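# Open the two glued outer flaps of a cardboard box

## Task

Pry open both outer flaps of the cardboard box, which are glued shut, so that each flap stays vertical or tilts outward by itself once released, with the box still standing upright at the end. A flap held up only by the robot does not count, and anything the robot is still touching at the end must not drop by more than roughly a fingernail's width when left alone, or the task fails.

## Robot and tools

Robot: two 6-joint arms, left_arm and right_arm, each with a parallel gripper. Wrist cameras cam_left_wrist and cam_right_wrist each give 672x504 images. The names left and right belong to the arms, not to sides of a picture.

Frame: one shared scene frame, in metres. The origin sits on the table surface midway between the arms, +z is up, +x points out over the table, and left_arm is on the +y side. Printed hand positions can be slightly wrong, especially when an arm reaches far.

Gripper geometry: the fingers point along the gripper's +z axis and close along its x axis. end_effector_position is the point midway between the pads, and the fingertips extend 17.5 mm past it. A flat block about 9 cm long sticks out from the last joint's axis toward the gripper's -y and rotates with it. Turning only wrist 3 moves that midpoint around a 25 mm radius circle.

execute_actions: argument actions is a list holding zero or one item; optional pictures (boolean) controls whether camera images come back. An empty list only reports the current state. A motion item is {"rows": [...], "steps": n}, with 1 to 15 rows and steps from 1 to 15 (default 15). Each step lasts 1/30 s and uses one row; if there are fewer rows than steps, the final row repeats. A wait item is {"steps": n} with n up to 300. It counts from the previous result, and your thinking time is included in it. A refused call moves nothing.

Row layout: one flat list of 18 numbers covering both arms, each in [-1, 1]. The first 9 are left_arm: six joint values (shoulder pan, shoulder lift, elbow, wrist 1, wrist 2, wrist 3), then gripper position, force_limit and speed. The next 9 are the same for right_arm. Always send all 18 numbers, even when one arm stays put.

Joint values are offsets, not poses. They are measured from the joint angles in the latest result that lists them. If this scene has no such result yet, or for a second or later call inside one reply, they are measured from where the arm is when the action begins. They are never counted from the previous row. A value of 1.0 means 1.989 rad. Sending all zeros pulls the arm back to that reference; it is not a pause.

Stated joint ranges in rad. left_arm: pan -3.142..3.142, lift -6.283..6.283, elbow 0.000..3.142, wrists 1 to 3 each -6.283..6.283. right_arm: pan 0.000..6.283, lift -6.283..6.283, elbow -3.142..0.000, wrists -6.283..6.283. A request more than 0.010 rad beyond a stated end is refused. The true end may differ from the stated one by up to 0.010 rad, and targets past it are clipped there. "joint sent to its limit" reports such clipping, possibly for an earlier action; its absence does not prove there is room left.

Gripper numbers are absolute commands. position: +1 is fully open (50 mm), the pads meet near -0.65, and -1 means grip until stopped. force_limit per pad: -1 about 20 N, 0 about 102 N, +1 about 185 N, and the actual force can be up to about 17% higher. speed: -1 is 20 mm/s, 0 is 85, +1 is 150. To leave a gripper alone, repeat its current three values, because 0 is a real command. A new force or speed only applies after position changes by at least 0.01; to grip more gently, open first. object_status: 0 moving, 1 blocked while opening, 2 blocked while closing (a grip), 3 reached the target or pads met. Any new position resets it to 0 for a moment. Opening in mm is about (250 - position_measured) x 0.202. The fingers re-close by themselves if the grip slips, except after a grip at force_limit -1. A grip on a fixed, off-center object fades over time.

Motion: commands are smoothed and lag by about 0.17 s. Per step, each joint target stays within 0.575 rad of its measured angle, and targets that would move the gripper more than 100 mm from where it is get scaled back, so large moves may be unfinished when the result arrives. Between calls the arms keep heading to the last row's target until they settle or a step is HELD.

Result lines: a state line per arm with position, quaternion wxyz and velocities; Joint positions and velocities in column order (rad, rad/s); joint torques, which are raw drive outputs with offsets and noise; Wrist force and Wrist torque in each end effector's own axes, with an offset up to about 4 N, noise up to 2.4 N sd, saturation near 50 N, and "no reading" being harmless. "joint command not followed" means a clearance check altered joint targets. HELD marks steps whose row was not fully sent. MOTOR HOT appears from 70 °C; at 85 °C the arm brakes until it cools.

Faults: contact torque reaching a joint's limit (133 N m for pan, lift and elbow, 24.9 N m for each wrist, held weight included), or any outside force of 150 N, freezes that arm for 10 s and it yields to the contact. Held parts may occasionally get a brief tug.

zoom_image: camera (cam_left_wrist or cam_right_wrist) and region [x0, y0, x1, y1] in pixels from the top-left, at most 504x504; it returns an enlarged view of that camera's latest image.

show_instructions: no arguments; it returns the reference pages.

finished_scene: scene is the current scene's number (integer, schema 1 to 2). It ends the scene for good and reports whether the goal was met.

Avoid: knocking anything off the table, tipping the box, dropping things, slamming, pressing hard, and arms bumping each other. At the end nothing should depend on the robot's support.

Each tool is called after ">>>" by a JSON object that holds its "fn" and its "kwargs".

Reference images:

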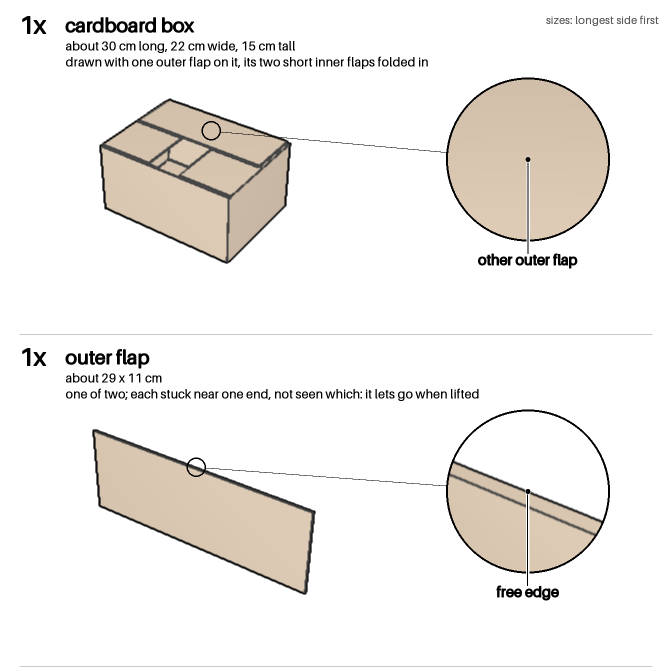

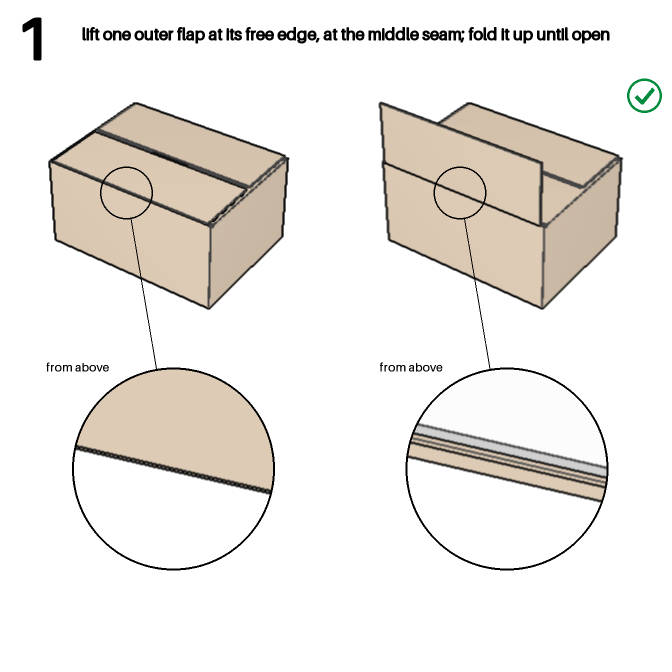

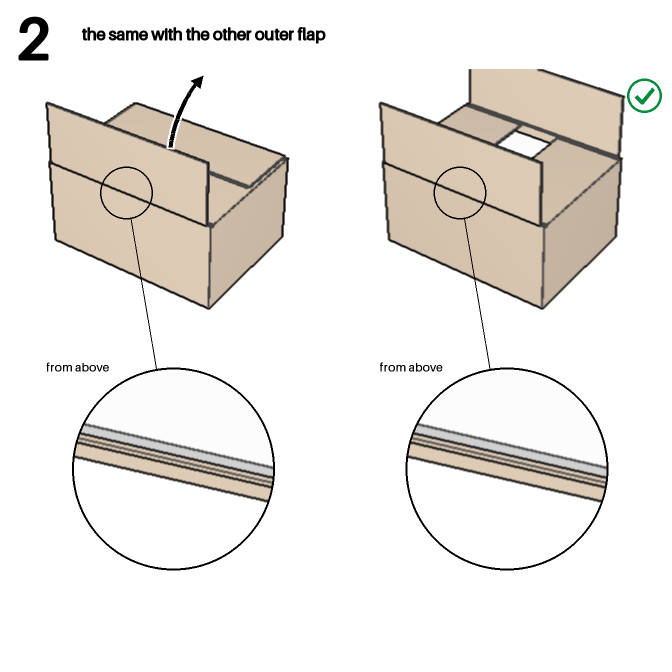

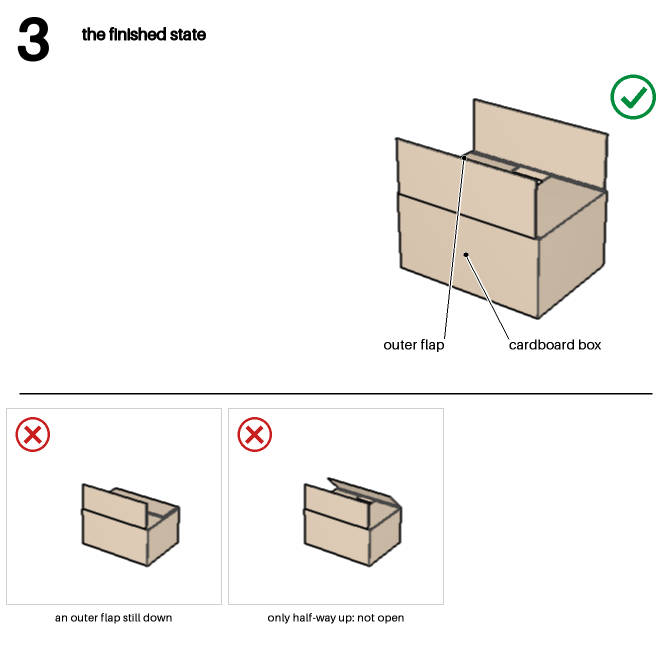

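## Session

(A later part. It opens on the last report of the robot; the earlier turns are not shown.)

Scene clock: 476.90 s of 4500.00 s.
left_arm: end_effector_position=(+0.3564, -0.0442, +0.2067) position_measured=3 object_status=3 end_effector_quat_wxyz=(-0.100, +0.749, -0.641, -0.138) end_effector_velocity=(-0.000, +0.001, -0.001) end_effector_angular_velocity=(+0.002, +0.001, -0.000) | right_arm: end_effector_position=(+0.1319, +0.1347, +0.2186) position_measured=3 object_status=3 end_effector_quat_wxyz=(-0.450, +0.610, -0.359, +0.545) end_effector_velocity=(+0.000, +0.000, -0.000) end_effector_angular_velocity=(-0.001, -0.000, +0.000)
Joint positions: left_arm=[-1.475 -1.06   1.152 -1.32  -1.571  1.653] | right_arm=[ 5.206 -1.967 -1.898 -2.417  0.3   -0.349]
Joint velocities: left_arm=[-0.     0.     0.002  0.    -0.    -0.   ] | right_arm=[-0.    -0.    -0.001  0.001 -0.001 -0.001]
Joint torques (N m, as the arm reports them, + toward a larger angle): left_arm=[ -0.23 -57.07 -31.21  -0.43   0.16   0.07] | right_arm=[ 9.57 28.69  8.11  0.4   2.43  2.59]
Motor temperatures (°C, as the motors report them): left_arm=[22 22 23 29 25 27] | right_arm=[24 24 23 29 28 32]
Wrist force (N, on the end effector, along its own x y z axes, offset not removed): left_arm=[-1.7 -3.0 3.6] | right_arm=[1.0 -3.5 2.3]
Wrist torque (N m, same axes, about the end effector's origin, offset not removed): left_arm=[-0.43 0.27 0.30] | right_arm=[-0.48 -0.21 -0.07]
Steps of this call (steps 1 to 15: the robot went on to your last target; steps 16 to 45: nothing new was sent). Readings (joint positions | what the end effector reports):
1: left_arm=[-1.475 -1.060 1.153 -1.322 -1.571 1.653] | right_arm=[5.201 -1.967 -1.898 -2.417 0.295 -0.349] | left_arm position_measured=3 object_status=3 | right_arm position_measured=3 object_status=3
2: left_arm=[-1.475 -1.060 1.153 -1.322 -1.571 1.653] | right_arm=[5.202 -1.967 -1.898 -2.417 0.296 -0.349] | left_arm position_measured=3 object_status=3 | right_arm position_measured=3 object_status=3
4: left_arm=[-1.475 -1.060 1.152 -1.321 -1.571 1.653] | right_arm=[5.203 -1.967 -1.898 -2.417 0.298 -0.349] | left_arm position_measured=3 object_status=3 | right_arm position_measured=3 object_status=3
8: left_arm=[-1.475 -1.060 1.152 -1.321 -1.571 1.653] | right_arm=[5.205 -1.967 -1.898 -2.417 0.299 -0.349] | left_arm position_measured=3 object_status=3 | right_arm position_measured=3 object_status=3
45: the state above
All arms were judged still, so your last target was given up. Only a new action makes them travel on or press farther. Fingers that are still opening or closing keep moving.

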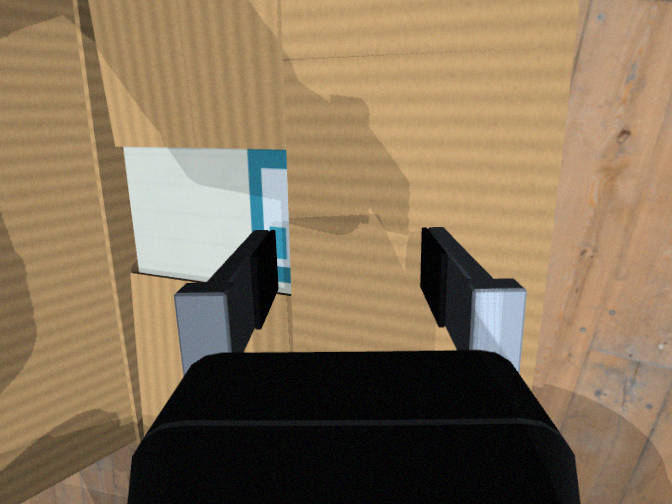

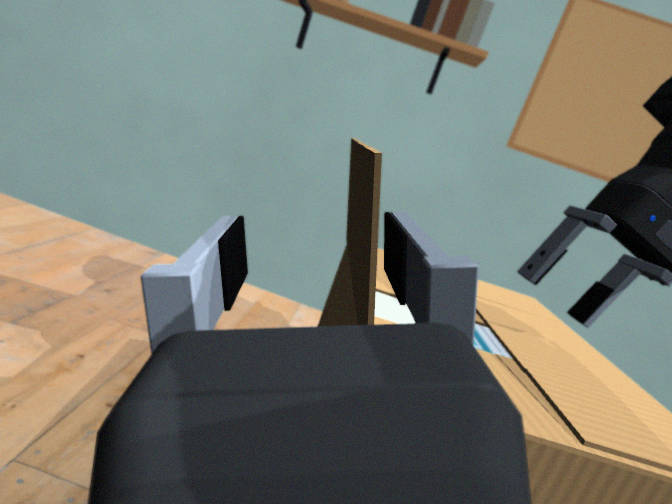

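>>> {"fn": "execute_actions", "kwargs": {"actions": [{"rows":[[0,-0.055,0.05,-0.06,0,0,1,0,0, 0.012,0.013,-0.043,0.03,0.012,0.044,1,0,0],[0,-0.11,0.11,-0.14,0,0,1,0,0, 0.024,0.026,-0.086,0.06,0.024,0.088,1,0,0],[0,-0.165,0.18,-0.22,0,0,1,0,0, 0.035,0.039,-0.129,0.09,0.036,0.13,1,0,0],[0,-0.221,0.2504,-0.302,0,0,1,0,0, 0.047,0.0518,-0.172,0.1197,0.048,0.1755,1,0,0]],"steps":15}], "pictures": false}}

>>> {"fn": "execute_actions", "kwargs": {"actions": [{"steps":45}], "pictures": false}}

>>> {"fn": "execute_actions", "kwargs": {"actions": [{"rows":[[0,-0.0095,0.078,-0.131,0,0,1,0,0, -0.021,0,0,0,-0.021,0,1,0,0],[0,-0.0095,0.078,-0.131,0,0,1,0,0, -0.021,0,0,0,-0.021,0,1,0,0],[0,-0.0095,0.078,-0.131,0,0,1,0,0, -0.043,0,0,0,-0.043,0,1,0,0],[0,-0.019,0.155,-0.262,0,0,1,0,0, -0.043,0,0,0,-0.043,0,1,0,0],[0,-0.019,0.155,-0.262,0,0,1,0,0, -0.064,0,0,0,-0.064,0,1,0,0],[0,-0.019,0.155,-0.262,0,0,1,0,0, -0.064,0,0,0,-0.064,0,1,0,0],[0,-0.029,0.233,-0.393,0,0,1,0,0, -0.0855,0,0,0,-0.0855,0,1,0,0],[0,-0.029,0.233,-0.393,0,0,1,0,0, -0.0855,0,0,0,-0.0855,0,1,0,0],[0,-0.029,0.233,-0.393,0,0,1,0,0, -0.0855,0,0,0,-0.0855,0,1,0,0],[0,-0.0381,0.3106,-0.5243,0,0,1,0,0, -0.0855,0,0,0,-0.0855,0,1,0,0]],"steps":15}], "pictures": false}}

>>> {"fn": "execute_actions", "kwargs": {"actions": [{"steps":50}]}}

Scene clock: 505.57 s of 4500.00 s.
left_arm: end_effector_position=(+0.3495, -0.0160, +0.2764) position_measured=3 object_status=3 end_effector_quat_wxyz=(+0.046, +0.758, -0.648, +0.064) end_effector_velocity=(-0.003, +0.012, +0.036) end_effector_angular_velocity=(-0.322, -0.078, -0.000) | right_arm: end_effector_position=(+0.1460, +0.0290, +0.1756) position_measured=3 object_status=3 end_effector_quat_wxyz=(+0.533, -0.543, +0.454, -0.465) end_effector_velocity=(+0.016, -0.059, -0.022) end_effector_angular_velocity=(+0.167, +0.022, -0.001)
Joint positions: left_arm=[-1.475 -1.471  1.614 -1.871 -1.571  1.653] | right_arm=[ 5.294 -1.87  -2.218 -2.194  0.39  -0.023]
Joint velocities: left_arm=[-0.    -0.222  0.277 -0.387  0.    -0.   ] | right_arm=[ 0.042  0.047 -0.174  0.114  0.044  0.18 ]
Joint torques (N m, as the arm reports them, + toward a larger angle): left_arm=[ -0.56 -34.59 -21.99  -4.99   0.     0.12] | right_arm=[10.75 36.75  5.95  1.31  2.13  2.55]
Motor temperatures (°C, as the motors report them): left_arm=[22 22 23 29 25 27] | right_arm=[24 24 23 29 28 32]
Wrist force (N, on the end effector, along its own x y z axes, offset not removed): left_arm=[-2.4 -0.7 2.6] | right_arm=[0.0 -2.4 -1.4]
Wrist torque (N m, same axes, about the end effector's origin, offset not removed): left_arm=[-0.13 0.37 0.25] | right_arm=[-0.22 0.01 0.01]
Steps of this call (steps 1 to 90: nothing new was sent; then 25.17 s passed at rest; steps 91 to 105: all 15 steps of this action). Readings (joint positions | what the end effector reports):
91: left_arm=[-1.475 -1.061 1.152 -1.320 -1.571 1.653] | right_arm=[5.206 -1.967 -1.898 -2.417 0.300 -0.349] | left_arm position_measured=3 object_status=3 | right_arm position_measured=3 object_status=3
92: left_arm=[-1.475 -1.064 1.155 -1.323 -1.571 1.653] | right_arm=[5.208 -1.965 -1.902 -2.414 0.302 -0.346] | left_arm position_measured=3 object_status=3 | right_arm position_measured=3 object_status=3
94: left_arm=[-1.475 -1.109 1.201 -1.372 -1.571 1.653] | right_arm=[5.222 -1.950 -1.942 -2.382 0.317 -0.304] | left_arm position_measured=3 object_status=3 | right_arm position_measured=3 object_status=3
98: left_arm=[-1.475 -1.322 1.429 -1.614 -1.571 1.653] | right_arm=[5.266 -1.901 -2.102 -2.270 0.362 -0.142] | left_arm position_measured=3 object_status=3 | right_arm position_measured=3 object_status=3
105: the state above

Scene clock: 507.07 s of 4500.00 s.
left_arm: end_effector_position=(+0.3491, -0.0143, +0.2811) position_measured=3 object_status=3 end_effector_quat_wxyz=(+0.059, +0.756, -0.647, +0.081) end_effector_velocity=(-0.000, +0.001, -0.001) end_effector_angular_velocity=(+0.001, +0.001, +0.001) | right_arm: end_effector_position=(+0.1482, +0.0213, +0.1727) position_measured=3 object_status=3 end_effector_quat_wxyz=(+0.538, -0.538, +0.459, -0.459) end_effector_velocity=(-0.000, -0.000, +0.000) end_effector_angular_velocity=(+0.000, +0.000, -0.000)
Joint positions: left_arm=[-1.475 -1.5    1.65  -1.921 -1.571  1.653] | right_arm=[ 5.299 -1.864 -2.24  -2.179  0.396  0.   ]
Joint velocities: left_arm=[ 0.    -0.     0.002 -0.    -0.    -0.001] | right_arm=[ 0.     0.001  0.    -0.001  0.001 -0.   ]
Joint torques (N m, as the arm reports them, + toward a larger angle): left_arm=[ -0.81 -38.23 -18.76  -5.07   0.16   0.06] | right_arm=[ 9.27 35.7   1.79  1.41  2.45  2.87]
Motor temperatures (°C, as the motors report them): left_arm=[22 22 23 29 25 27] | right_arm=[24 24 23 29 28 32]
Wrist force (N, on the end effector, along its own x y z axes, offset not removed): left_arm=[-2.0 0.5 2.2] | right_arm=[-2.1 -0.9 -0.3]
Wrist torque (N m, same axes, about the end effector's origin, offset not removed): left_arm=[0.12 0.12 0.09] | right_arm=[-0.02 0.29 0.01]
Steps of this call (steps 1 to 30: the robot went on to your last target; steps 31 to 45: nothing new was sent). Readings (joint positions | what the end effector reports):
1: left_arm=[-1.475 -1.478 1.622 -1.882 -1.571 1.653] | right_arm=[5.295 -1.869 -2.223 -2.190 0.391 -0.018] | left_arm position_measured=3 object_status=3 | right_arm position_measured=3 object_status=3
2: left_arm=[-1.475 -1.483 1.628 -1.891 -1.571 1.653] | right_arm=[5.296 -1.868 -2.227 -2.188 0.392 -0.014] | left_arm position_measured=3 object_status=3 | right_arm position_measured=3 object_status=3
4: left_arm=[-1.475 -1.490 1.637 -1.903 -1.571 1.653] | right_arm=[5.298 -1.866 -2.232 -2.184 0.394 -0.008] | left_arm position_measured=3 object_status=3 | right_arm position_measured=3 object_status=3
8: left_arm=[-1.475 -1.496 1.645 -1.915 -1.571 1.653] | right_arm=[5.299 -1.865 -2.238 -2.181 0.395 -0.003] | left_arm position_measured=3 object_status=3 | right_arm position_measured=3 object_status=3
45: the state above
All arms were judged still, so your last target was given up. Only a new action makes them travel on or press farther. Fingers that are still opening or closing keep moving.

Scene clock: 507.57 s of 4500.00 s.
left_arm: end_effector_position=(+0.3468, -0.0046, +0.1952) position_measured=3 object_status=3 end_effector_quat_wxyz=(+0.165, +0.729, -0.624, +0.229) end_effector_velocity=(-0.010, +0.038, -0.026) end_effector_angular_velocity=(-0.951, -0.231, -0.002) | right_arm: end_effector_position=(+0.2052, +0.0276, +0.1727) position_measured=3 object_status=3 end_effector_quat_wxyz=(+0.538, -0.538, +0.459, -0.459) end_effector_velocity=(+0.044, +0.002, +0.000) end_effector_angular_velocity=(+0.002, +0.001, -0.001)
Joint positions: left_arm=[-1.475 -1.564  2.155 -2.734 -1.571  1.653] | right_arm=[ 5.145 -1.864 -2.24  -2.179  0.241  0.   ]
Joint velocities: left_arm=[-0.001 -0.092  0.874 -1.761  0.     0.001] | right_arm=[-0.12   0.     0.002  0.    -0.119  0.   ]
Joint torques (N m, as the arm reports them, + toward a larger angle): left_arm=[ -0.19 -31.53 -30.76  -6.22   0.01   0.11] | right_arm=[-11.92  35.9    3.3    0.63  -2.44   2.77]
Motor temperatures (°C, as the motors report them): left_arm=[22 22 23 29 25 27] | right_arm=[24 24 23 29 28 32]
Wrist force (N, on the end effector, along its own x y z axes, offset not removed): left_arm=[-4.0 -0.6 6.5] | right_arm=[-0.4 -0.7 0.1]
Wrist torque (N m, same axes, about the end effector's origin, offset not removed): left_arm=[0.07 0.44 0.01] | right_arm=[0.03 0.07 -0.03]
Steps of this call (steps 1 to 15: all 15 steps of this action). Readings (joint positions | what the end effector reports):
1: left_arm=[-1.475 -1.500 1.650 -1.921 -1.571 1.653] | right_arm=[5.299 -1.864 -2.240 -2.179 0.396 0.000] | left_arm position_measured=3 object_status=3 | right_arm position_measured=3 object_status=3
2: left_arm=[-1.475 -1.501 1.653 -1.924 -1.571 1.653] | right_arm=[5.297 -1.864 -2.240 -2.179 0.394 0.000] | left_arm position_measured=3 object_status=3 | right_arm position_measured=3 object_status=3
4: left_arm=[-1.475 -1.508 1.693 -1.972 -1.571 1.653] | right_arm=[5.281 -1.864 -2.240 -2.179 0.377 0.000] | left_arm position_measured=3 object_status=3 | right_arm position_measured=3 object_status=3
8: left_arm=[-1.475 -1.527 1.841 -2.206 -1.571 1.653] | right_arm=[5.220 -1.864 -2.240 -2.179 0.317 0.000] | left_arm position_measured=3 object_status=3 | right_arm position_measured=3 object_status=3
15: the state above

Scene clock: 509.23 s of 4500.00 s.
left_arm: end_effector_position=(+0.3448, +0.0035, +0.1948) position_measured=3 object_status=3 end_effector_quat_wxyz=(+0.201, +0.714, -0.610, +0.278) end_effector_velocity=(-0.000, -0.000, +0.000) end_effector_angular_velocity=(-0.000, -0.000, -0.000) | right_arm: end_effector_position=(+0.2110, +0.0277, +0.1727) position_measured=3 object_status=3 end_effector_quat_wxyz=(+0.538, -0.538, +0.459, -0.459) end_effector_velocity=(-0.000, -0.000, -0.001) end_effector_angular_velocity=(-0.001, -0.001, +0.000)
Joint positions: left_arm=[-1.475 -1.576  2.267 -2.964 -1.571  1.653] | right_arm=[ 5.129 -1.864 -2.24  -2.179  0.226  0.   ]
Joint velocities: left_arm=[-0.001 -0.    -0.     0.     0.    -0.   ] | right_arm=[ 0.    -0.002 -0.     0.     0.     0.001]
Joint torques (N m, as the arm reports them, + toward a larger angle): left_arm=[ -0.33 -29.87 -14.37  -5.39   0.04   0.12] | right_arm=[-11.13  31.06  10.74  -1.57  -2.21   2.64]
Motor temperatures (°C, as the motors report them): left_arm=[22 22 23 29 25 27] | right_arm=[24 24 23 29 28 32]
Wrist force (N, on the end effector, along its own x y z axes, offset not removed): left_arm=[-2.5 -1.3 5.0] | right_arm=[0.1 -2.4 -1.5]
Wrist torque (N m, same axes, about the end effector's origin, offset not removed): left_arm=[-0.21 0.49 0.05] | right_arm=[-0.39 0.10 -0.05]
Steps of this call (steps 1 to 30: the robot went on to your last target; steps 31 to 50: nothing new was sent). Readings (joint positions | what the end effector reports):
1: left_arm=[-1.475 -1.567 2.180 -2.787 -1.571 1.653] | right_arm=[5.141 -1.864 -2.240 -2.179 0.238 0.000] | left_arm position_measured=3 object_status=3 | right_arm position_measured=3 object_status=3
2: left_arm=[-1.475 -1.569 2.200 -2.827 -1.571 1.653] | right_arm=[5.139 -1.864 -2.240 -2.179 0.235 0.000] | left_arm position_measured=3 object_status=3 | right_arm position_measured=3 object_status=3
4: left_arm=[-1.475 -1.572 2.227 -2.883 -1.571 1.653] | right_arm=[5.135 -1.864 -2.240 -2.179 0.231 0.000] | left_arm position_measured=3 object_status=3 | right_arm position_measured=3 object_status=3
8: left_arm=[-1.475 -1.574 2.253 -2.935 -1.571 1.653] | right_arm=[5.131 -1.864 -2.240 -2.179 0.228 0.000] | left_arm position_measured=3 object_status=3 | right_arm position_measured=3 object_status=3
50: the state above
All arms were judged still, so your last target was given up. Only a new action makes them travel on or press farther. Fingers that are still opening or closing keep moving.

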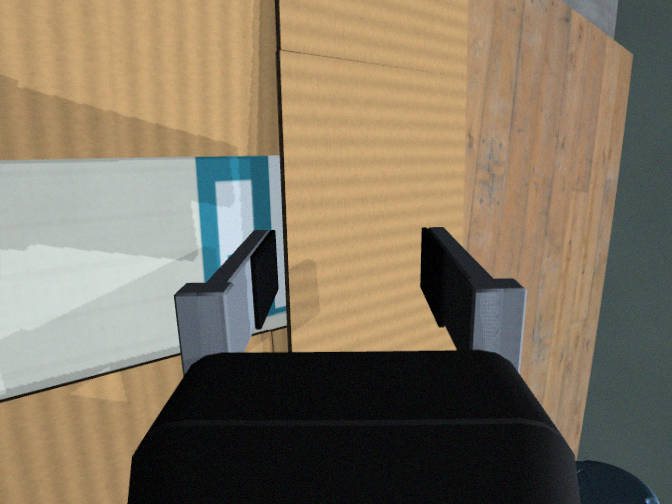

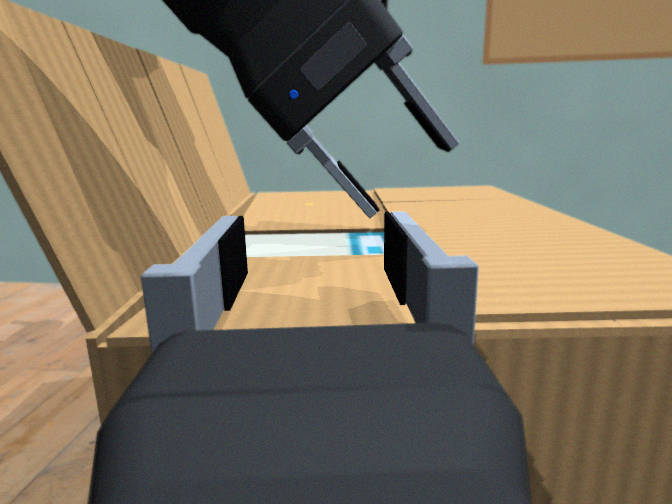

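>>> {"fn": "execute_actions", "kwargs": {"actions": [{"rows":[[0,0.0092,-0.001,-0.0082,0,0,1,0,0, 0,0,0,0,0,0,0,0,0],[0,0.0185,-0.002,-0.0164,0,0,1,0,0, 0,0,0,0,0,0,0,0,0],[0,0.0277,-0.0031,-0.0247,0,0,1,0,0, 0,0,0,0,0,0,0,0,0],[0,0.037,-0.0041,-0.0329,0,0,1,0,0, 0,-0.006,-0.0016,0.0078,0,0,0,0,0],[0,0.0462,-0.0051,-0.0411,0,0,1,0,0, 0,-0.0124,-0.0033,0.0156,0,0,0,0,0]],"steps":15}], "pictures": false}}

>>> {"fn": "execute_actions", "kwargs": {"actions": [{"steps":15}]}}

Scene clock: 521.93 s of 4500.00 s.
left_arm: end_effector_position=(+0.3487, -0.0127, +0.1713) position_measured=3 object_status=3 end_effector_quat_wxyz=(+0.201, +0.714, -0.610, +0.279) end_effector_velocity=(+0.003, -0.008, -0.011) end_effector_angular_velocity=(-0.003, -0.001, +0.002) | right_arm: end_effector_position=(+0.2110, +0.0276, +0.1637) position_measured=152 object_status=0 end_effector_quat_wxyz=(+0.538, -0.538, +0.459, -0.459) end_effector_velocity=(+0.000, +0.000, -0.005) end_effector_angular_velocity=(+0.003, +0.001, -0.000)
Joint positions: left_arm=[-1.475 -1.49   2.258 -3.041 -1.571  1.653] | right_arm=[ 5.129 -1.886 -2.246 -2.151  0.226  0.   ]
Joint velocities: left_arm=[ 0.002  0.043 -0.007 -0.039  0.     0.   ] | right_arm=[-0.    -0.014 -0.002  0.018 -0.     0.002]
Joint torques (N m, as the arm reports them, + toward a larger angle): left_arm=[ -0.31  -3.48 -16.71  -0.08   0.06   0.05] | right_arm=[-11.36   0.1   -7.21   4.99  -2.22   2.78]
Motor temperatures (°C, as the motors report them): left_arm=[22 22 23 29 25 27] | right_arm=[24 24 23 29 28 32]
Wrist force (N, on the end effector, along its own x y z axes, offset not removed): left_arm=[10.0 -3.6 -20.9] | right_arm=[1.0 -50.0 -1.3]
Wrist torque (N m, same axes, about the end effector's origin, offset not removed): left_arm=[-0.55 -0.19 -0.02] | right_arm=[-0.28 -0.11 0.01]
Steps of this call (steps 1 to 90: nothing new was sent; then 9.20 s passed at rest; steps 91 to 105: all 15 steps of this action). Readings (joint positions | what the end effector reports):
91: left_arm=[-1.475 -1.576 2.267 -2.964 -1.571 1.653] | right_arm=[5.129 -1.864 -2.240 -2.179 0.226 0.000] | left_arm position_measured=3 object_status=3 | right_arm position_measured=5 object_status=0
92: left_arm=[-1.475 -1.575 2.267 -2.965 -1.571 1.653] | right_arm=[5.129 -1.864 -2.240 -2.179 0.226 0.000] | left_arm position_measured=3 object_status=3 | right_arm position_measured=19 object_status=0
94: left_arm=[-1.475 -1.563 2.266 -2.975 -1.571 1.653] | right_arm=[5.129 -1.864 -2.240 -2.179 0.226 0.000] | left_arm position_measured=3 object_status=3 | right_arm position_measured=47 object_status=0
98: left_arm=[-1.475 -1.519 2.261 -3.014 -1.571 1.653] | right_arm=[5.129 -1.876 -2.243 -2.165 0.226 0.000] | left_arm position_measured=3 object_status=3 | right_arm position_measured=103 object_status=0
105: the state above

Scene clock: 522.43 s of 4500.00 s.
left_arm: end_effector_position=(+0.3490, -0.0136, +0.1695) position_measured=3 object_status=3 end_effector_quat_wxyz=(+0.201, +0.714, -0.610, +0.279) end_effector_velocity=(-0.001, -0.001, -0.000) end_effector_angular_velocity=(-0.001, +0.000, -0.001) | right_arm: end_effector_position=(+0.2110, +0.0275, +0.1628) position_measured=152 object_status=3 end_effector_quat_wxyz=(+0.538, -0.538, +0.459, -0.459) end_effector_velocity=(-0.000, +0.000, -0.000) end_effector_angular_velocity=(-0.000, +0.000, -0.001)
Joint positions: left_arm=[-1.475 -1.484  2.257 -3.045 -1.571  1.653] | right_arm=[ 5.129 -1.888 -2.247 -2.148  0.226  0.   ]
Joint velocities: left_arm=[-0.001  0.001 -0.001 -0.001 -0.    -0.   ] | right_arm=[-0.    -0.001  0.     0.001  0.001 -0.002]
Joint torques (N m, as the arm reports them, + toward a larger angle): left_arm=[-0.43 12.83 -5.7   4.55  0.15  0.09] | right_arm=[ -8.2  -21.07 -21.53   9.04  -2.06   2.64]
Motor temperatures (°C, as the motors report them): left_arm=[22 22 23 29 25 27] | right_arm=[24 24 23 29 28 32]
Wrist force (N, on the end effector, along its own x y z axes, offset not removed): left_arm=[26.5 -6.1 -50.0] | right_arm=[0.4 -50.0 -2.9]
Wrist torque (N m, same axes, about the end effector's origin, offset not removed): left_arm=[-1.02 -1.86 -0.35] | right_arm=[1.28 0.15 0.04]
Steps of this call (steps 1 to 15: the robot went on to your last target). Readings (joint positions | what the end effector reports):
1: left_arm=[-1.475 -1.489 2.257 -3.042 -1.571 1.653] | right_arm=[5.129 -1.887 -2.246 -2.150 0.226 0.000] | left_arm position_measured=3 object_status=3 | right_arm position_measured=152 object_status=0
2: left_arm=[-1.475 -1.488 2.257 -3.043 -1.571 1.653] | right_arm=[5.129 -1.887 -2.246 -2.150 0.226 0.000] | left_arm position_measured=3 object_status=3 | right_arm position_measured=152 object_status=0
4: left_arm=[-1.475 -1.486 2.257 -3.044 -1.571 1.653] | right_arm=[5.129 -1.888 -2.247 -2.149 0.226 0.000] | left_arm position_measured=3 object_status=3 | right_arm position_measured=152 object_status=3
8: left_arm=[-1.475 -1.485 2.257 -3.045 -1.571 1.653] | right_arm=[5.129 -1.888 -2.247 -2.148 0.226 0.000] | left_arm position_measured=3 object_status=3 | right_arm position_measured=152 object_status=3
15: the state above
All arms were judged still, so your last target was given up. Only a new action makes them travel on or press farther. Fingers that are still opening or closing keep moving.

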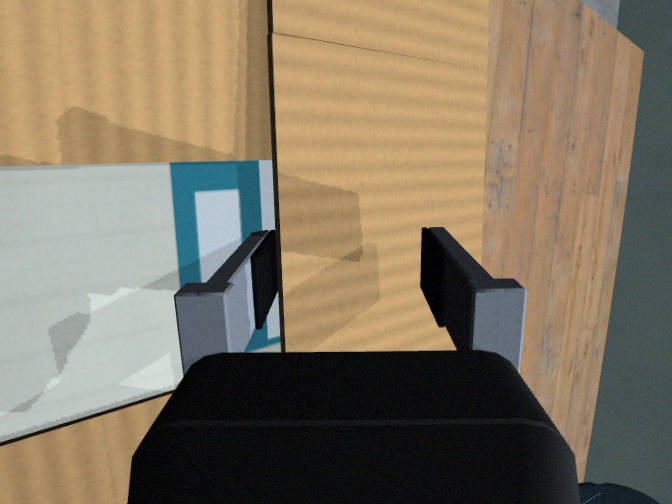

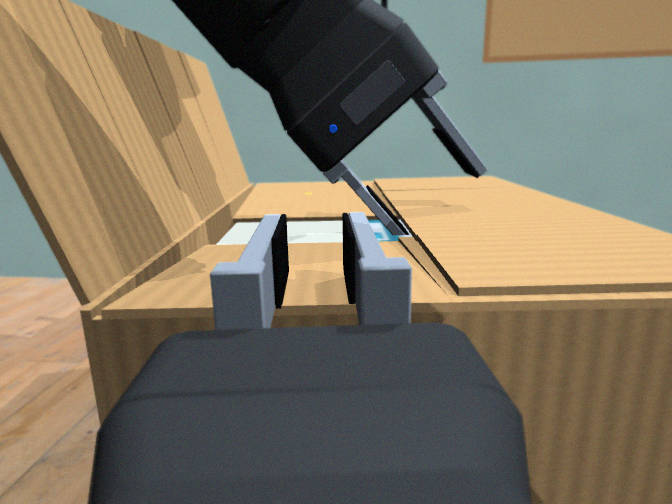

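>>> {"fn": "execute_actions", "kwargs": {"actions": [{"rows":[[0,-0.0039,-0.0027,0.0066,0,0,1,0,0, 0,0.0025,0.0007,-0.0031,0,0,0,0,0],[0,-0.0039,-0.0027,0.0066,0,0,1,0,0, 0,0.0025,0.0007,-0.0031,0,0,0,0,0],[0,-0.0039,-0.0027,0.0066,0,0,1,0,0, 0,0.0025,0.0007,-0.0031,0,0,0,0,0],[0,-0.0039,-0.0027,0.0066,0,0,1,0,0, 0,0.0025,0.0007,-0.0031,0,0,0,0,0],[0,0.0032,-0.0098,0.0066,0,0,1,0,0, 0,0.0025,0.0007,-0.0031,0,0,0,0,0]],"steps":15}], "pictures": false}}

>>> {"fn": "execute_actions", "kwargs": {"actions": [{"steps":10}]}}

Scene clock: 530.57 s of 4500.00 s.
left_arm: end_effector_position=(+0.3503, -0.0191, +0.1728) position_measured=3 object_status=3 end_effector_quat_wxyz=(+0.201, +0.714, -0.610, +0.278) end_effector_velocity=(+0.001, -0.005, +0.002) end_effector_angular_velocity=(-0.003, +0.000, +0.001) | right_arm: end_effector_position=(+0.2110, +0.0276, +0.1646) position_measured=152 object_status=3 end_effector_quat_wxyz=(+0.538, -0.538, +0.459, -0.459) end_effector_velocity=(+0.000, -0.001, +0.001) end_effector_angular_velocity=(-0.002, -0.000, -0.000)
Joint positions: left_arm=[-1.475 -1.479  2.239 -3.033 -1.571  1.653] | right_arm=[ 5.129 -1.884 -2.246 -2.154  0.226  0.   ]
Joint velocities: left_arm=[ 0.     0.008 -0.013  0.002  0.    -0.001] | right_arm=[-0.     0.003 -0.001 -0.003  0.    -0.001]
Joint torques (N m, as the arm reports them, + toward a larger angle): left_arm=[ -0.62 -13.22 -24.64  -0.97   0.28   0.21] | right_arm=[-3.44 34.99 21.05 -2.42 -1.17  2.35]
Motor temperatures (°C, as the motors report them): left_arm=[22 22 23 29 25 27] | right_arm=[24 24 23 29 28 32]
Wrist force (N, on the end effector, along its own x y z axes, offset not removed): left_arm=[-2.2 0.1 -12.5] | right_arm=[1.1 -4.6 -1.4]
Wrist torque (N m, same axes, about the end effector's origin, offset not removed): left_arm=[-0.17 0.08 0.09] | right_arm=[-0.11 0.19 -0.06]
Steps of this call (steps 1 to 90: nothing new was sent; then 4.63 s passed at rest; steps 91 to 105: all 15 steps of this action). Readings (joint positions | what the end effector reports):
91: left_arm=[-1.475 -1.484 2.257 -3.045 -1.571 1.653] | right_arm=[5.129 -1.889 -2.247 -2.148 0.226 0.000] | left_arm position_measured=3 object_status=3 | right_arm position_measured=152 object_status=3
92: left_arm=[-1.475 -1.484 2.257 -3.044 -1.571 1.653] | right_arm=[5.129 -1.889 -2.247 -2.148 0.226 0.000] | left_arm position_measured=3 object_status=3 | right_arm position_measured=152 object_status=3
94: left_arm=[-1.475 -1.487 2.255 -3.040 -1.571 1.653] | right_arm=[5.129 -1.887 -2.247 -2.150 0.226 0.000] | left_arm position_measured=3 object_status=3 | right_arm position_measured=152 object_status=3
98: left_arm=[-1.475 -1.484 2.247 -3.034 -1.571 1.653] | right_arm=[5.129 -1.885 -2.246 -2.152 0.226 0.000] | left_arm position_measured=3 object_status=3 | right_arm position_measured=152 object_status=3
105: the state above

Scene clock: 530.90 s of 4500.00 s.
left_arm: end_effector_position=(+0.3504, -0.0196, +0.1729) position_measured=3 object_status=3 end_effector_quat_wxyz=(+0.201, +0.714, -0.610, +0.279) end_effector_velocity=(+0.000, +0.000, -0.000) end_effector_angular_velocity=(+0.000, +0.000, +0.000) | right_arm: end_effector_position=(+0.2110, +0.0276, +0.1648) position_measured=152 object_status=3 end_effector_quat_wxyz=(+0.538, -0.538, +0.459, -0.459) end_effector_velocity=(+0.000, -0.001, +0.000) end_effector_angular_velocity=(-0.001, -0.000, -0.001)
Joint positions: left_arm=[-1.475 -1.478  2.238 -3.032 -1.571  1.653] | right_arm=[ 5.129 -1.884 -2.245 -2.154  0.226  0.   ]
Joint velocities: left_arm=[ 0.     0.001  0.    -0.    -0.    -0.   ] | right_arm=[ 0.     0.001 -0.001 -0.     0.001 -0.001]
Joint torques (N m, as the arm reports them, + toward a larger angle): left_arm=[ -0.85 -13.66 -24.2   -1.11   0.02   0.08] | right_arm=[-3.23 36.86 19.6  -2.67 -1.04  2.27]
Motor temperatures (°C, as the motors report them): left_arm=[22 22 23 29 25 27] | right_arm=[24 24 23 29 28 32]
Wrist force (N, on the end effector, along its own x y z axes, offset not removed): left_arm=[0.2 -2.6 -9.8] | right_arm=[-0.9 -1.2 -2.5]
Wrist torque (N m, same axes, about the end effector's origin, offset not removed): left_arm=[-0.49 -0.18 -0.04] | right_arm=[-0.21 0.13 -0.13]
Steps of this call (steps 1 to 10: the robot went on to your last target). Readings (joint positions | what the end effector reports):
1: left_arm=[-1.475 -1.478 2.239 -3.032 -1.571 1.653] | right_arm=[5.129 -1.884 -2.246 -2.154 0.226 0.000] | left_arm position_measured=3 object_status=3 | right_arm position_measured=152 object_status=3
2: left_arm=[-1.475 -1.478 2.239 -3.032 -1.571 1.653] | right_arm=[5.129 -1.884 -2.246 -2.154 0.226 0.000] | left_arm position_measured=3 object_status=3 | right_arm position_measured=152 object_status=3
4: left_arm=[-1.475 -1.478 2.238 -3.032 -1.571 1.653] | right_arm=[5.129 -1.884 -2.246 -2.154 0.226 0.000] | left_arm position_measured=3 object_status=3 | right_arm position_measured=152 object_status=3
8: left_arm=[-1.475 -1.478 2.238 -3.032 -1.571 1.653] | right_arm=[5.129 -1.884 -2.245 -2.154 0.226 0.000] | left_arm position_measured=3 object_status=3 | right_arm position_measured=152 object_status=3
10: the state above

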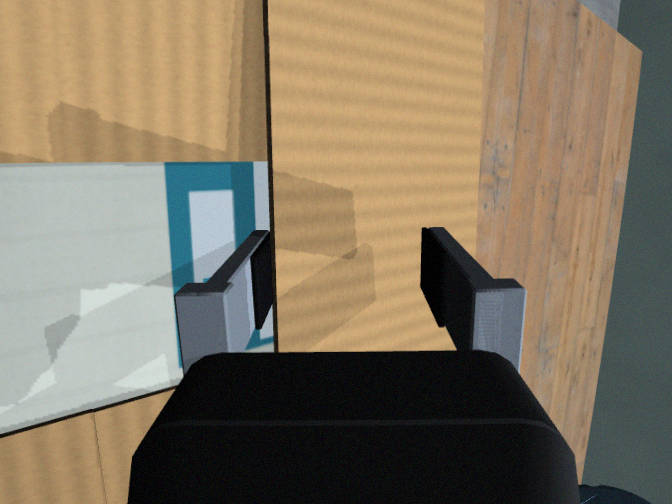

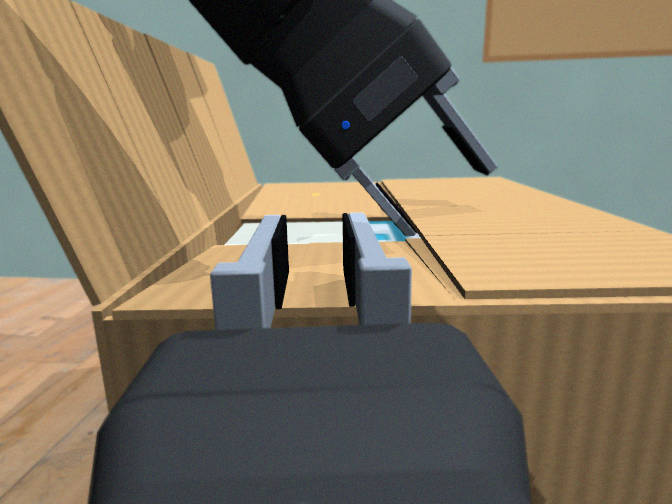

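>>> {"fn": "execute_actions", "kwargs": {"actions": [{"rows":[[0,0,0,0,0,0,1,0,0, 0,-0.0011,-0.0003,0.0014,0,0,0,0,0],[0,0,0,0,0,0,1,0,0, 0,-0.0011,-0.0003,0.0014,0,0,0,0,0],[0,0,0,0,0,0,1,0,0, 0,-0.0011,-0.0003,0.0014,0,0,0,0,0],[0,0,0,0,0,0,1,0,0, 0,-0.0011,-0.0003,0.0014,0,0,0,0,0],[0,0,0,0,0,0,1,0,0, 0,-0.0011,-0.0003,0.0014,0,0,0,0,0],[0,-0.0012,-0.0038,0.005,0,0,1,0,0, 0,-0.0011,-0.0003,0.0014,0,0,0,0,0],[0,-0.0024,-0.0077,0.01,0,0,1,0,0, 0,-0.0011,-0.0003,0.0014,0,0,0,0,0],[0,-0.0035,-0.0115,0.015,0,0,1,0,0, 0,-0.0011,-0.0003,0.0014,0,0,0,0,0],[0,-0.0047,-0.0153,0.02,0,0,1,0,0, 0,-0.0011,-0.0003,0.0014,0,0,0,0,0]],"steps":15}], "pictures": false}}

>>> {"fn": "execute_actions", "kwargs": {"actions": [{"steps":15}]}}

Scene clock: 542.53 s of 4500.00 s.
left_arm: end_effector_position=(+0.3517, -0.0248, +0.1824) position_measured=3 object_status=3 end_effector_quat_wxyz=(+0.201, +0.714, -0.610, +0.278) end_effector_velocity=(+0.003, -0.009, +0.019) end_effector_angular_velocity=(-0.002, -0.001, +0.001) | right_arm: end_effector_position=(+0.2110, +0.0276, +0.1640) position_measured=152 object_status=3 end_effector_quat_wxyz=(+0.538, -0.538, +0.459, -0.459) end_effector_velocity=(-0.000, +0.000, -0.000) end_effector_angular_velocity=(+0.002, +0.001, +0.001)
Joint positions: left_arm=[-1.475 -1.485  2.213 -3.    -1.571  1.653] | right_arm=[ 5.129 -1.886 -2.246 -2.152  0.226  0.   ]
Joint velocities: left_arm=[ 0.001 -0.015 -0.045  0.058  0.     0.   ] | right_arm=[-0.     0.    -0.     0.002 -0.002  0.   ]
Joint torques (N m, as the arm reports them, + toward a larger angle): left_arm=[ -0.76 -34.66 -31.83  -4.93  -0.02   0.04] | right_arm=[-2.86  5.66  1.08  4.59 -0.97  2.45]
Motor temperatures (°C, as the motors report them): left_arm=[22 22 23 29 25 27] | right_arm=[24 24 23 29 28 32]
Wrist force (N, on the end effector, along its own x y z axes, offset not removed): left_arm=[-13.2 4.0 0.4] | right_arm=[8.6 -35.0 11.3]
Wrist torque (N m, same axes, about the end effector's origin, offset not removed): left_arm=[-0.63 0.14 0.20] | right_arm=[-0.33 -0.16 -0.13]
Steps of this call (steps 1 to 15: the robot went on to your last target; steps 16 to 90: nothing new was sent; then 8.13 s passed at rest; steps 91 to 105: all 15 steps of this action). Readings (joint positions | what the end effector reports):
91: left_arm=[-1.475 -1.478 2.238 -3.032 -1.571 1.653] | right_arm=[5.129 -1.884 -2.245 -2.154 0.226 0.000] | left_arm position_measured=3 object_status=3 | right_arm position_measured=152 object_status=3
92: left_arm=[-1.475 -1.478 2.238 -3.032 -1.571 1.653] | right_arm=[5.129 -1.884 -2.245 -2.154 0.226 0.000] | left_arm position_measured=3 object_status=3 | right_arm position_measured=152 object_status=3
94: left_arm=[-1.475 -1.478 2.238 -3.032 -1.571 1.653] | right_arm=[5.129 -1.884 -2.245 -2.154 0.226 0.000] | left_arm position_measured=3 object_status=3 | right_arm position_measured=152 object_status=3
98: left_arm=[-1.475 -1.478 2.235 -3.029 -1.571 1.653] | right_arm=[5.129 -1.885 -2.246 -2.152 0.226 0.000] | left_arm position_measured=3 object_status=3 | right_arm position_measured=152 object_status=3
105: the state above

Scene clock: 543.03 s of 4500.00 s.
left_arm: end_effector_position=(+0.3520, -0.0260, +0.1847) position_measured=3 object_status=3 end_effector_quat_wxyz=(+0.201, +0.714, -0.610, +0.279) end_effector_velocity=(-0.000, +0.000, -0.000) end_effector_angular_velocity=(+0.001, +0.000, +0.000) | right_arm: end_effector_position=(+0.2110, +0.0276, +0.1640) position_measured=152 object_status=3 end_effector_quat_wxyz=(+0.538, -0.538, +0.459, -0.459) end_effector_velocity=(-0.000, +0.001, +0.000) end_effector_angular_velocity=(+0.001, +0.000, +0.000)
Joint positions: left_arm=[-1.475 -1.487  2.207 -2.993 -1.571  1.653] | right_arm=[ 5.129 -1.886 -2.246 -2.151  0.226  0.   ]
Joint velocities: left_arm=[ 0.    -0.     0.001  0.001  0.    -0.   ] | right_arm=[-0.    -0.     0.001 -0.    -0.    -0.   ]
Joint torques (N m, as the arm reports them, + toward a larger angle): left_arm=[ -0.65 -35.05 -33.46  -4.9    0.07   0.19] | right_arm=[-2.79  3.59  0.19  4.97 -1.27  2.36]
Motor temperatures (°C, as the motors report them): left_arm=[22 22 23 29 25 27] | right_arm=[24 24 23 29 28 32]
Wrist force (N, on the end effector, along its own x y z axes, offset not removed): left_arm=[-11.9 9.1 -4.3] | right_arm=[9.1 -48.1 10.6]
Wrist torque (N m, same axes, about the end effector's origin, offset not removed): left_arm=[0.19 0.15 0.11] | right_arm=[-1.27 -0.09 -0.29]
Steps of this call (steps 1 to 15: the robot went on to your last target). Readings (joint positions | what the end effector reports):
1: left_arm=[-1.475 -1.486 2.212 -2.998 -1.571 1.653] | right_arm=[5.129 -1.886 -2.246 -2.152 0.226 0.000] | left_arm position_measured=3 object_status=3 | right_arm position_measured=152 object_status=3
2: left_arm=[-1.475 -1.486 2.211 -2.997 -1.571 1.653] | right_arm=[5.129 -1.886 -2.246 -2.152 0.226 0.000] | left_arm position_measured=3 object_status=3 | right_arm position_measured=152 object_status=3
4: left_arm=[-1.475 -1.486 2.209 -2.995 -1.571 1.653] | right_arm=[5.129 -1.886 -2.246 -2.151 0.226 0.000] | left_arm position_measured=3 object_status=3 | right_arm position_measured=152 object_status=3
8: left_arm=[-1.475 -1.487 2.208 -2.993 -1.571 1.653] | right_arm=[5.129 -1.886 -2.246 -2.151 0.226 0.000] | left_arm position_measured=3 object_status=3 | right_arm position_measured=152 object_status=3
15: the state above
All arms were judged still, so your last target was given up. Only a new action makes them travel on or press farther. Fingers that are still opening or closing keep moving.

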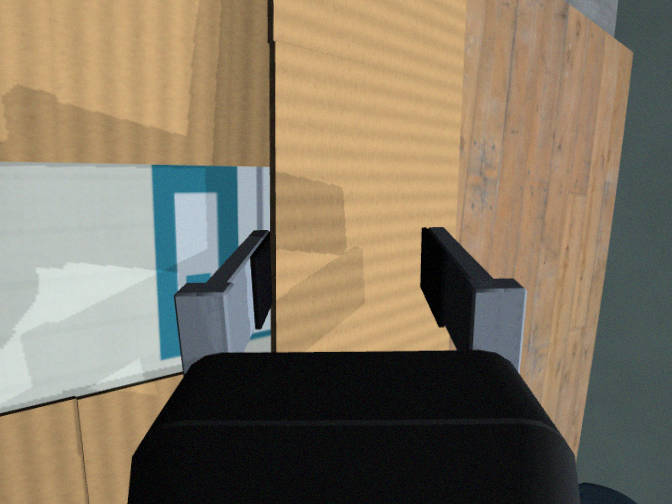

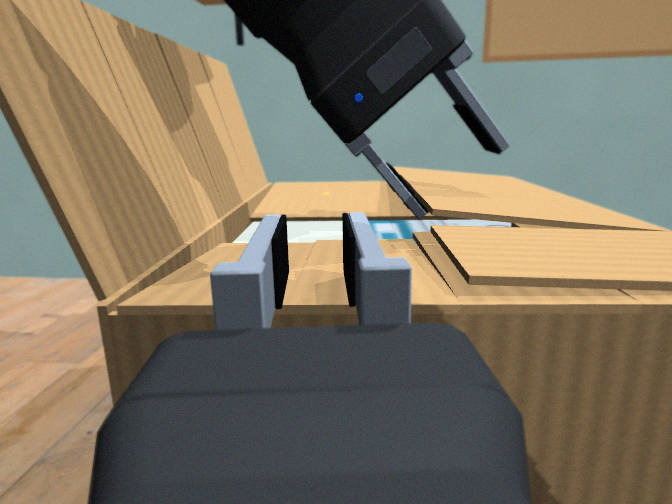

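>>> {"fn": "execute_actions", "kwargs": {"actions": [{"rows":[[0,-0.002,-0.0033,0.0052,0,0,1,0,0, 0,0,0,0,0,0,0,0,0],[0,-0.004,-0.0067,0.0104,0,0,1,0,0, 0,0,0,0,0,0,0,0,0],[0,-0.0057,-0.01,0.0156,0,0,1,0,0, 0,0,0,0,0,0,0,0,0],[0,-0.0076,-0.0133,0.0209,0,0,1,0,0, 0,0,0,0,0,0,0,0,0],[0,-0.0094,-0.0166,0.026,0,0,1,0,0, 0,0,0,0,0,0,0,0,0],[0,-0.0113,-0.02,0.0313,0,0,1,0,0, 0,0,0,0,0,0,0,0,0],[0,-0.0132,-0.0233,0.0365,0,0,1,0,0, 0,0,0,0,0,0,0,0,0],[0,-0.0151,-0.0266,0.0417,0,0,1,0,0, 0,0,0,0,0,0,0,0,0]],"steps":15}], "pictures": false}}

>>> {"fn": "execute_actions", "kwargs": {"actions": [{"steps":15}]}}

Scene clock: 551.40 s of 4500.00 s.
left_arm: end_effector_position=(+0.3536, -0.0329, +0.2084) position_measured=3 object_status=3 end_effector_quat_wxyz=(+0.201, +0.714, -0.610, +0.279) end_effector_velocity=(+0.003, -0.008, +0.029) end_effector_angular_velocity=(-0.019, -0.005, +0.002) | right_arm: end_effector_position=(+0.2110, +0.0276, +0.1639) position_measured=152 object_status=3 end_effector_quat_wxyz=(+0.538, -0.538, +0.459, -0.459) end_effector_velocity=(-0.000, +0.000, +0.000) end_effector_angular_velocity=(-0.002, -0.001, +0.001)
Joint positions: left_arm=[-1.475 -1.514  2.16  -2.918 -1.571  1.653] | right_arm=[ 5.129 -1.886 -2.246 -2.151  0.226  0.   ]
Joint velocities: left_arm=[ 0.001 -0.027 -0.046  0.053  0.001 -0.001] | right_arm=[ 0.     0.    -0.    -0.002 -0.001 -0.001]
Joint torques (N m, as the arm reports them, + toward a larger angle): left_arm=[  1.66 -31.76 -24.63  -1.75   1.9    0.17] | right_arm=[-3.65  5.79  0.72  4.65 -1.23  2.4 ]
Motor temperatures (°C, as the motors report them): left_arm=[22 22 23 29 25 27] | right_arm=[24 24 23 29 28 32]
Wrist force (N, on the end effector, along its own x y z axes, offset not removed): left_arm=[-4.5 0.6 3.3] | right_arm=[8.6 -43.0 13.1]
Wrist torque (N m, same axes, about the end effector's origin, offset not removed): left_arm=[-0.55 0.04 -0.10] | right_arm=[-0.30 -0.07 -0.37]
Steps of this call (steps 1 to 90: nothing new was sent; then 4.87 s passed at rest; steps 91 to 105: all 15 steps of this action). Readings (joint positions | what the end effector reports):
91: left_arm=[-1.475 -1.487 2.207 -2.992 -1.571 1.653] | right_arm=[5.129 -1.886 -2.246 -2.151 0.226 0.000] | left_arm position_measured=3 object_status=3 | right_arm position_measured=152 object_status=3
92: left_arm=[-1.475 -1.487 2.207 -2.991 -1.571 1.653] | right_arm=[5.129 -1.886 -2.246 -2.151 0.226 0.000] | left_arm position_measured=3 object_status=3 | right_arm position_measured=152 object_status=3
94: left_arm=[-1.475 -1.490 2.202 -2.985 -1.571 1.653] | right_arm=[5.129 -1.886 -2.246 -2.151 0.226 0.000] | left_arm position_measured=3 object_status=3 | right_arm position_measured=152 object_status=3
98: left_arm=[-1.475 -1.500 2.184 -2.957 -1.571 1.653] | right_arm=[5.129 -1.886 -2.246 -2.151 0.226 0.000] | left_arm position_measured=3 object_status=3 | right_arm position_measured=152 object_status=3
105: the state above

Scene clock: 551.90 s of 4500.00 s.
left_arm: end_effector_position=(+0.3538, -0.0334, +0.2109) position_measured=3 object_status=3 end_effector_quat_wxyz=(+0.201, +0.714, -0.610, +0.279) end_effector_velocity=(-0.000, +0.000, -0.001) end_effector_angular_velocity=(+0.002, +0.001, -0.001) | right_arm: end_effector_position=(+0.2110, +0.0276, +0.1639) position_measured=152 object_status=3 end_effector_quat_wxyz=(+0.538, -0.538, +0.459, -0.459) end_effector_velocity=(+0.000, -0.001, -0.000) end_effector_angular_velocity=(-0.002, -0.001, +0.000)
Joint positions: left_arm=[-1.475 -1.517  2.155 -2.91  -1.571  1.653] | right_arm=[ 5.129 -1.886 -2.246 -2.151  0.226  0.   ]
Joint velocities: left_arm=[-0.001 -0.     0.001  0.002 -0.    -0.   ] | right_arm=[-0.     0.001 -0.002 -0.    -0.    -0.   ]
Joint torques (N m, as the arm reports them, + toward a larger angle): left_arm=[ -0.61 -33.28 -28.11  -2.44   2.54   0.11] | right_arm=[-3.2   8.29  1.8   4.19 -1.34  2.27]
Motor temperatures (°C, as the motors report them): left_arm=[22 22 23 29 25 27] | right_arm=[24 24 23 29 28 32]
Wrist force (N, on the end effector, along its own x y z axes, offset not removed): left_arm=[-2.5 2.0 0.6] | right_arm=[8.1 -41.0 12.8]
Wrist torque (N m, same axes, about the end effector's origin, offset not removed): left_arm=[0.13 0.48 0.11] | right_arm=[-0.29 -0.11 -0.14]
Steps of this call (steps 1 to 15: the robot went on to your last target). Readings (joint positions | what the end effector reports):
1: left_arm=[-1.475 -1.515 2.158 -2.916 -1.571 1.653] | right_arm=[5.129 -1.886 -2.246 -2.151 0.226 0.000] | left_arm position_measured=3 object_status=3 | right_arm position_measured=152 object_status=3
2: left_arm=[-1.475 -1.515 2.157 -2.915 -1.571 1.653] | right_arm=[5.129 -1.886 -2.246 -2.151 0.226 0.000] | left_arm position_measured=3 object_status=3 | right_arm position_measured=152 object_status=3
4: left_arm=[-1.475 -1.516 2.156 -2.913 -1.571 1.653] | right_arm=[5.129 -1.886 -2.246 -2.151 0.226 0.000] | left_arm position_measured=3 object_status=3 | right_arm position_measured=152 object_status=3
8: left_arm=[-1.475 -1.517 2.155 -2.911 -1.571 1.653] | right_arm=[5.129 -1.886 -2.246 -2.151 0.226 0.000] | left_arm position_measured=3 object_status=3 | right_arm position_measured=152 object_status=3
15: the state above
All arms were judged still, so your last target was given up. Only a new action makes them travel on or press farther. Fingers that are still opening or closing keep moving.

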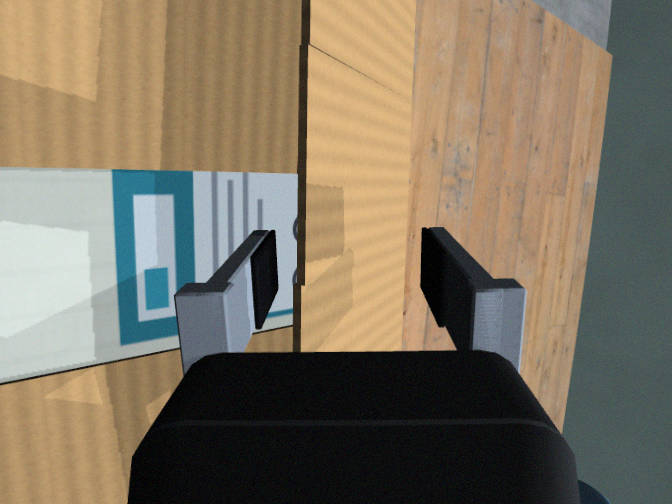

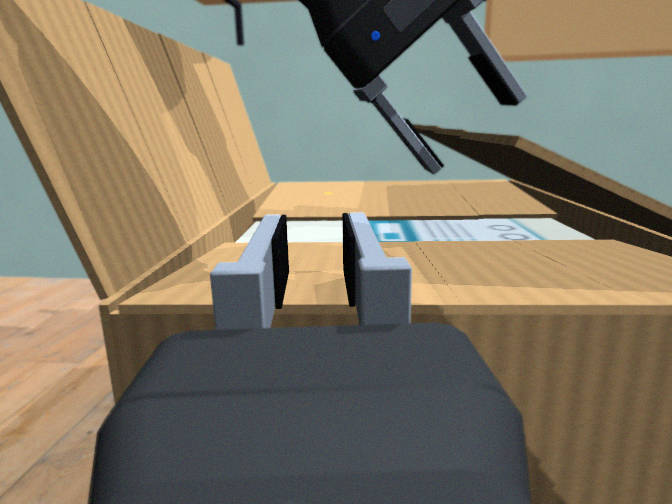

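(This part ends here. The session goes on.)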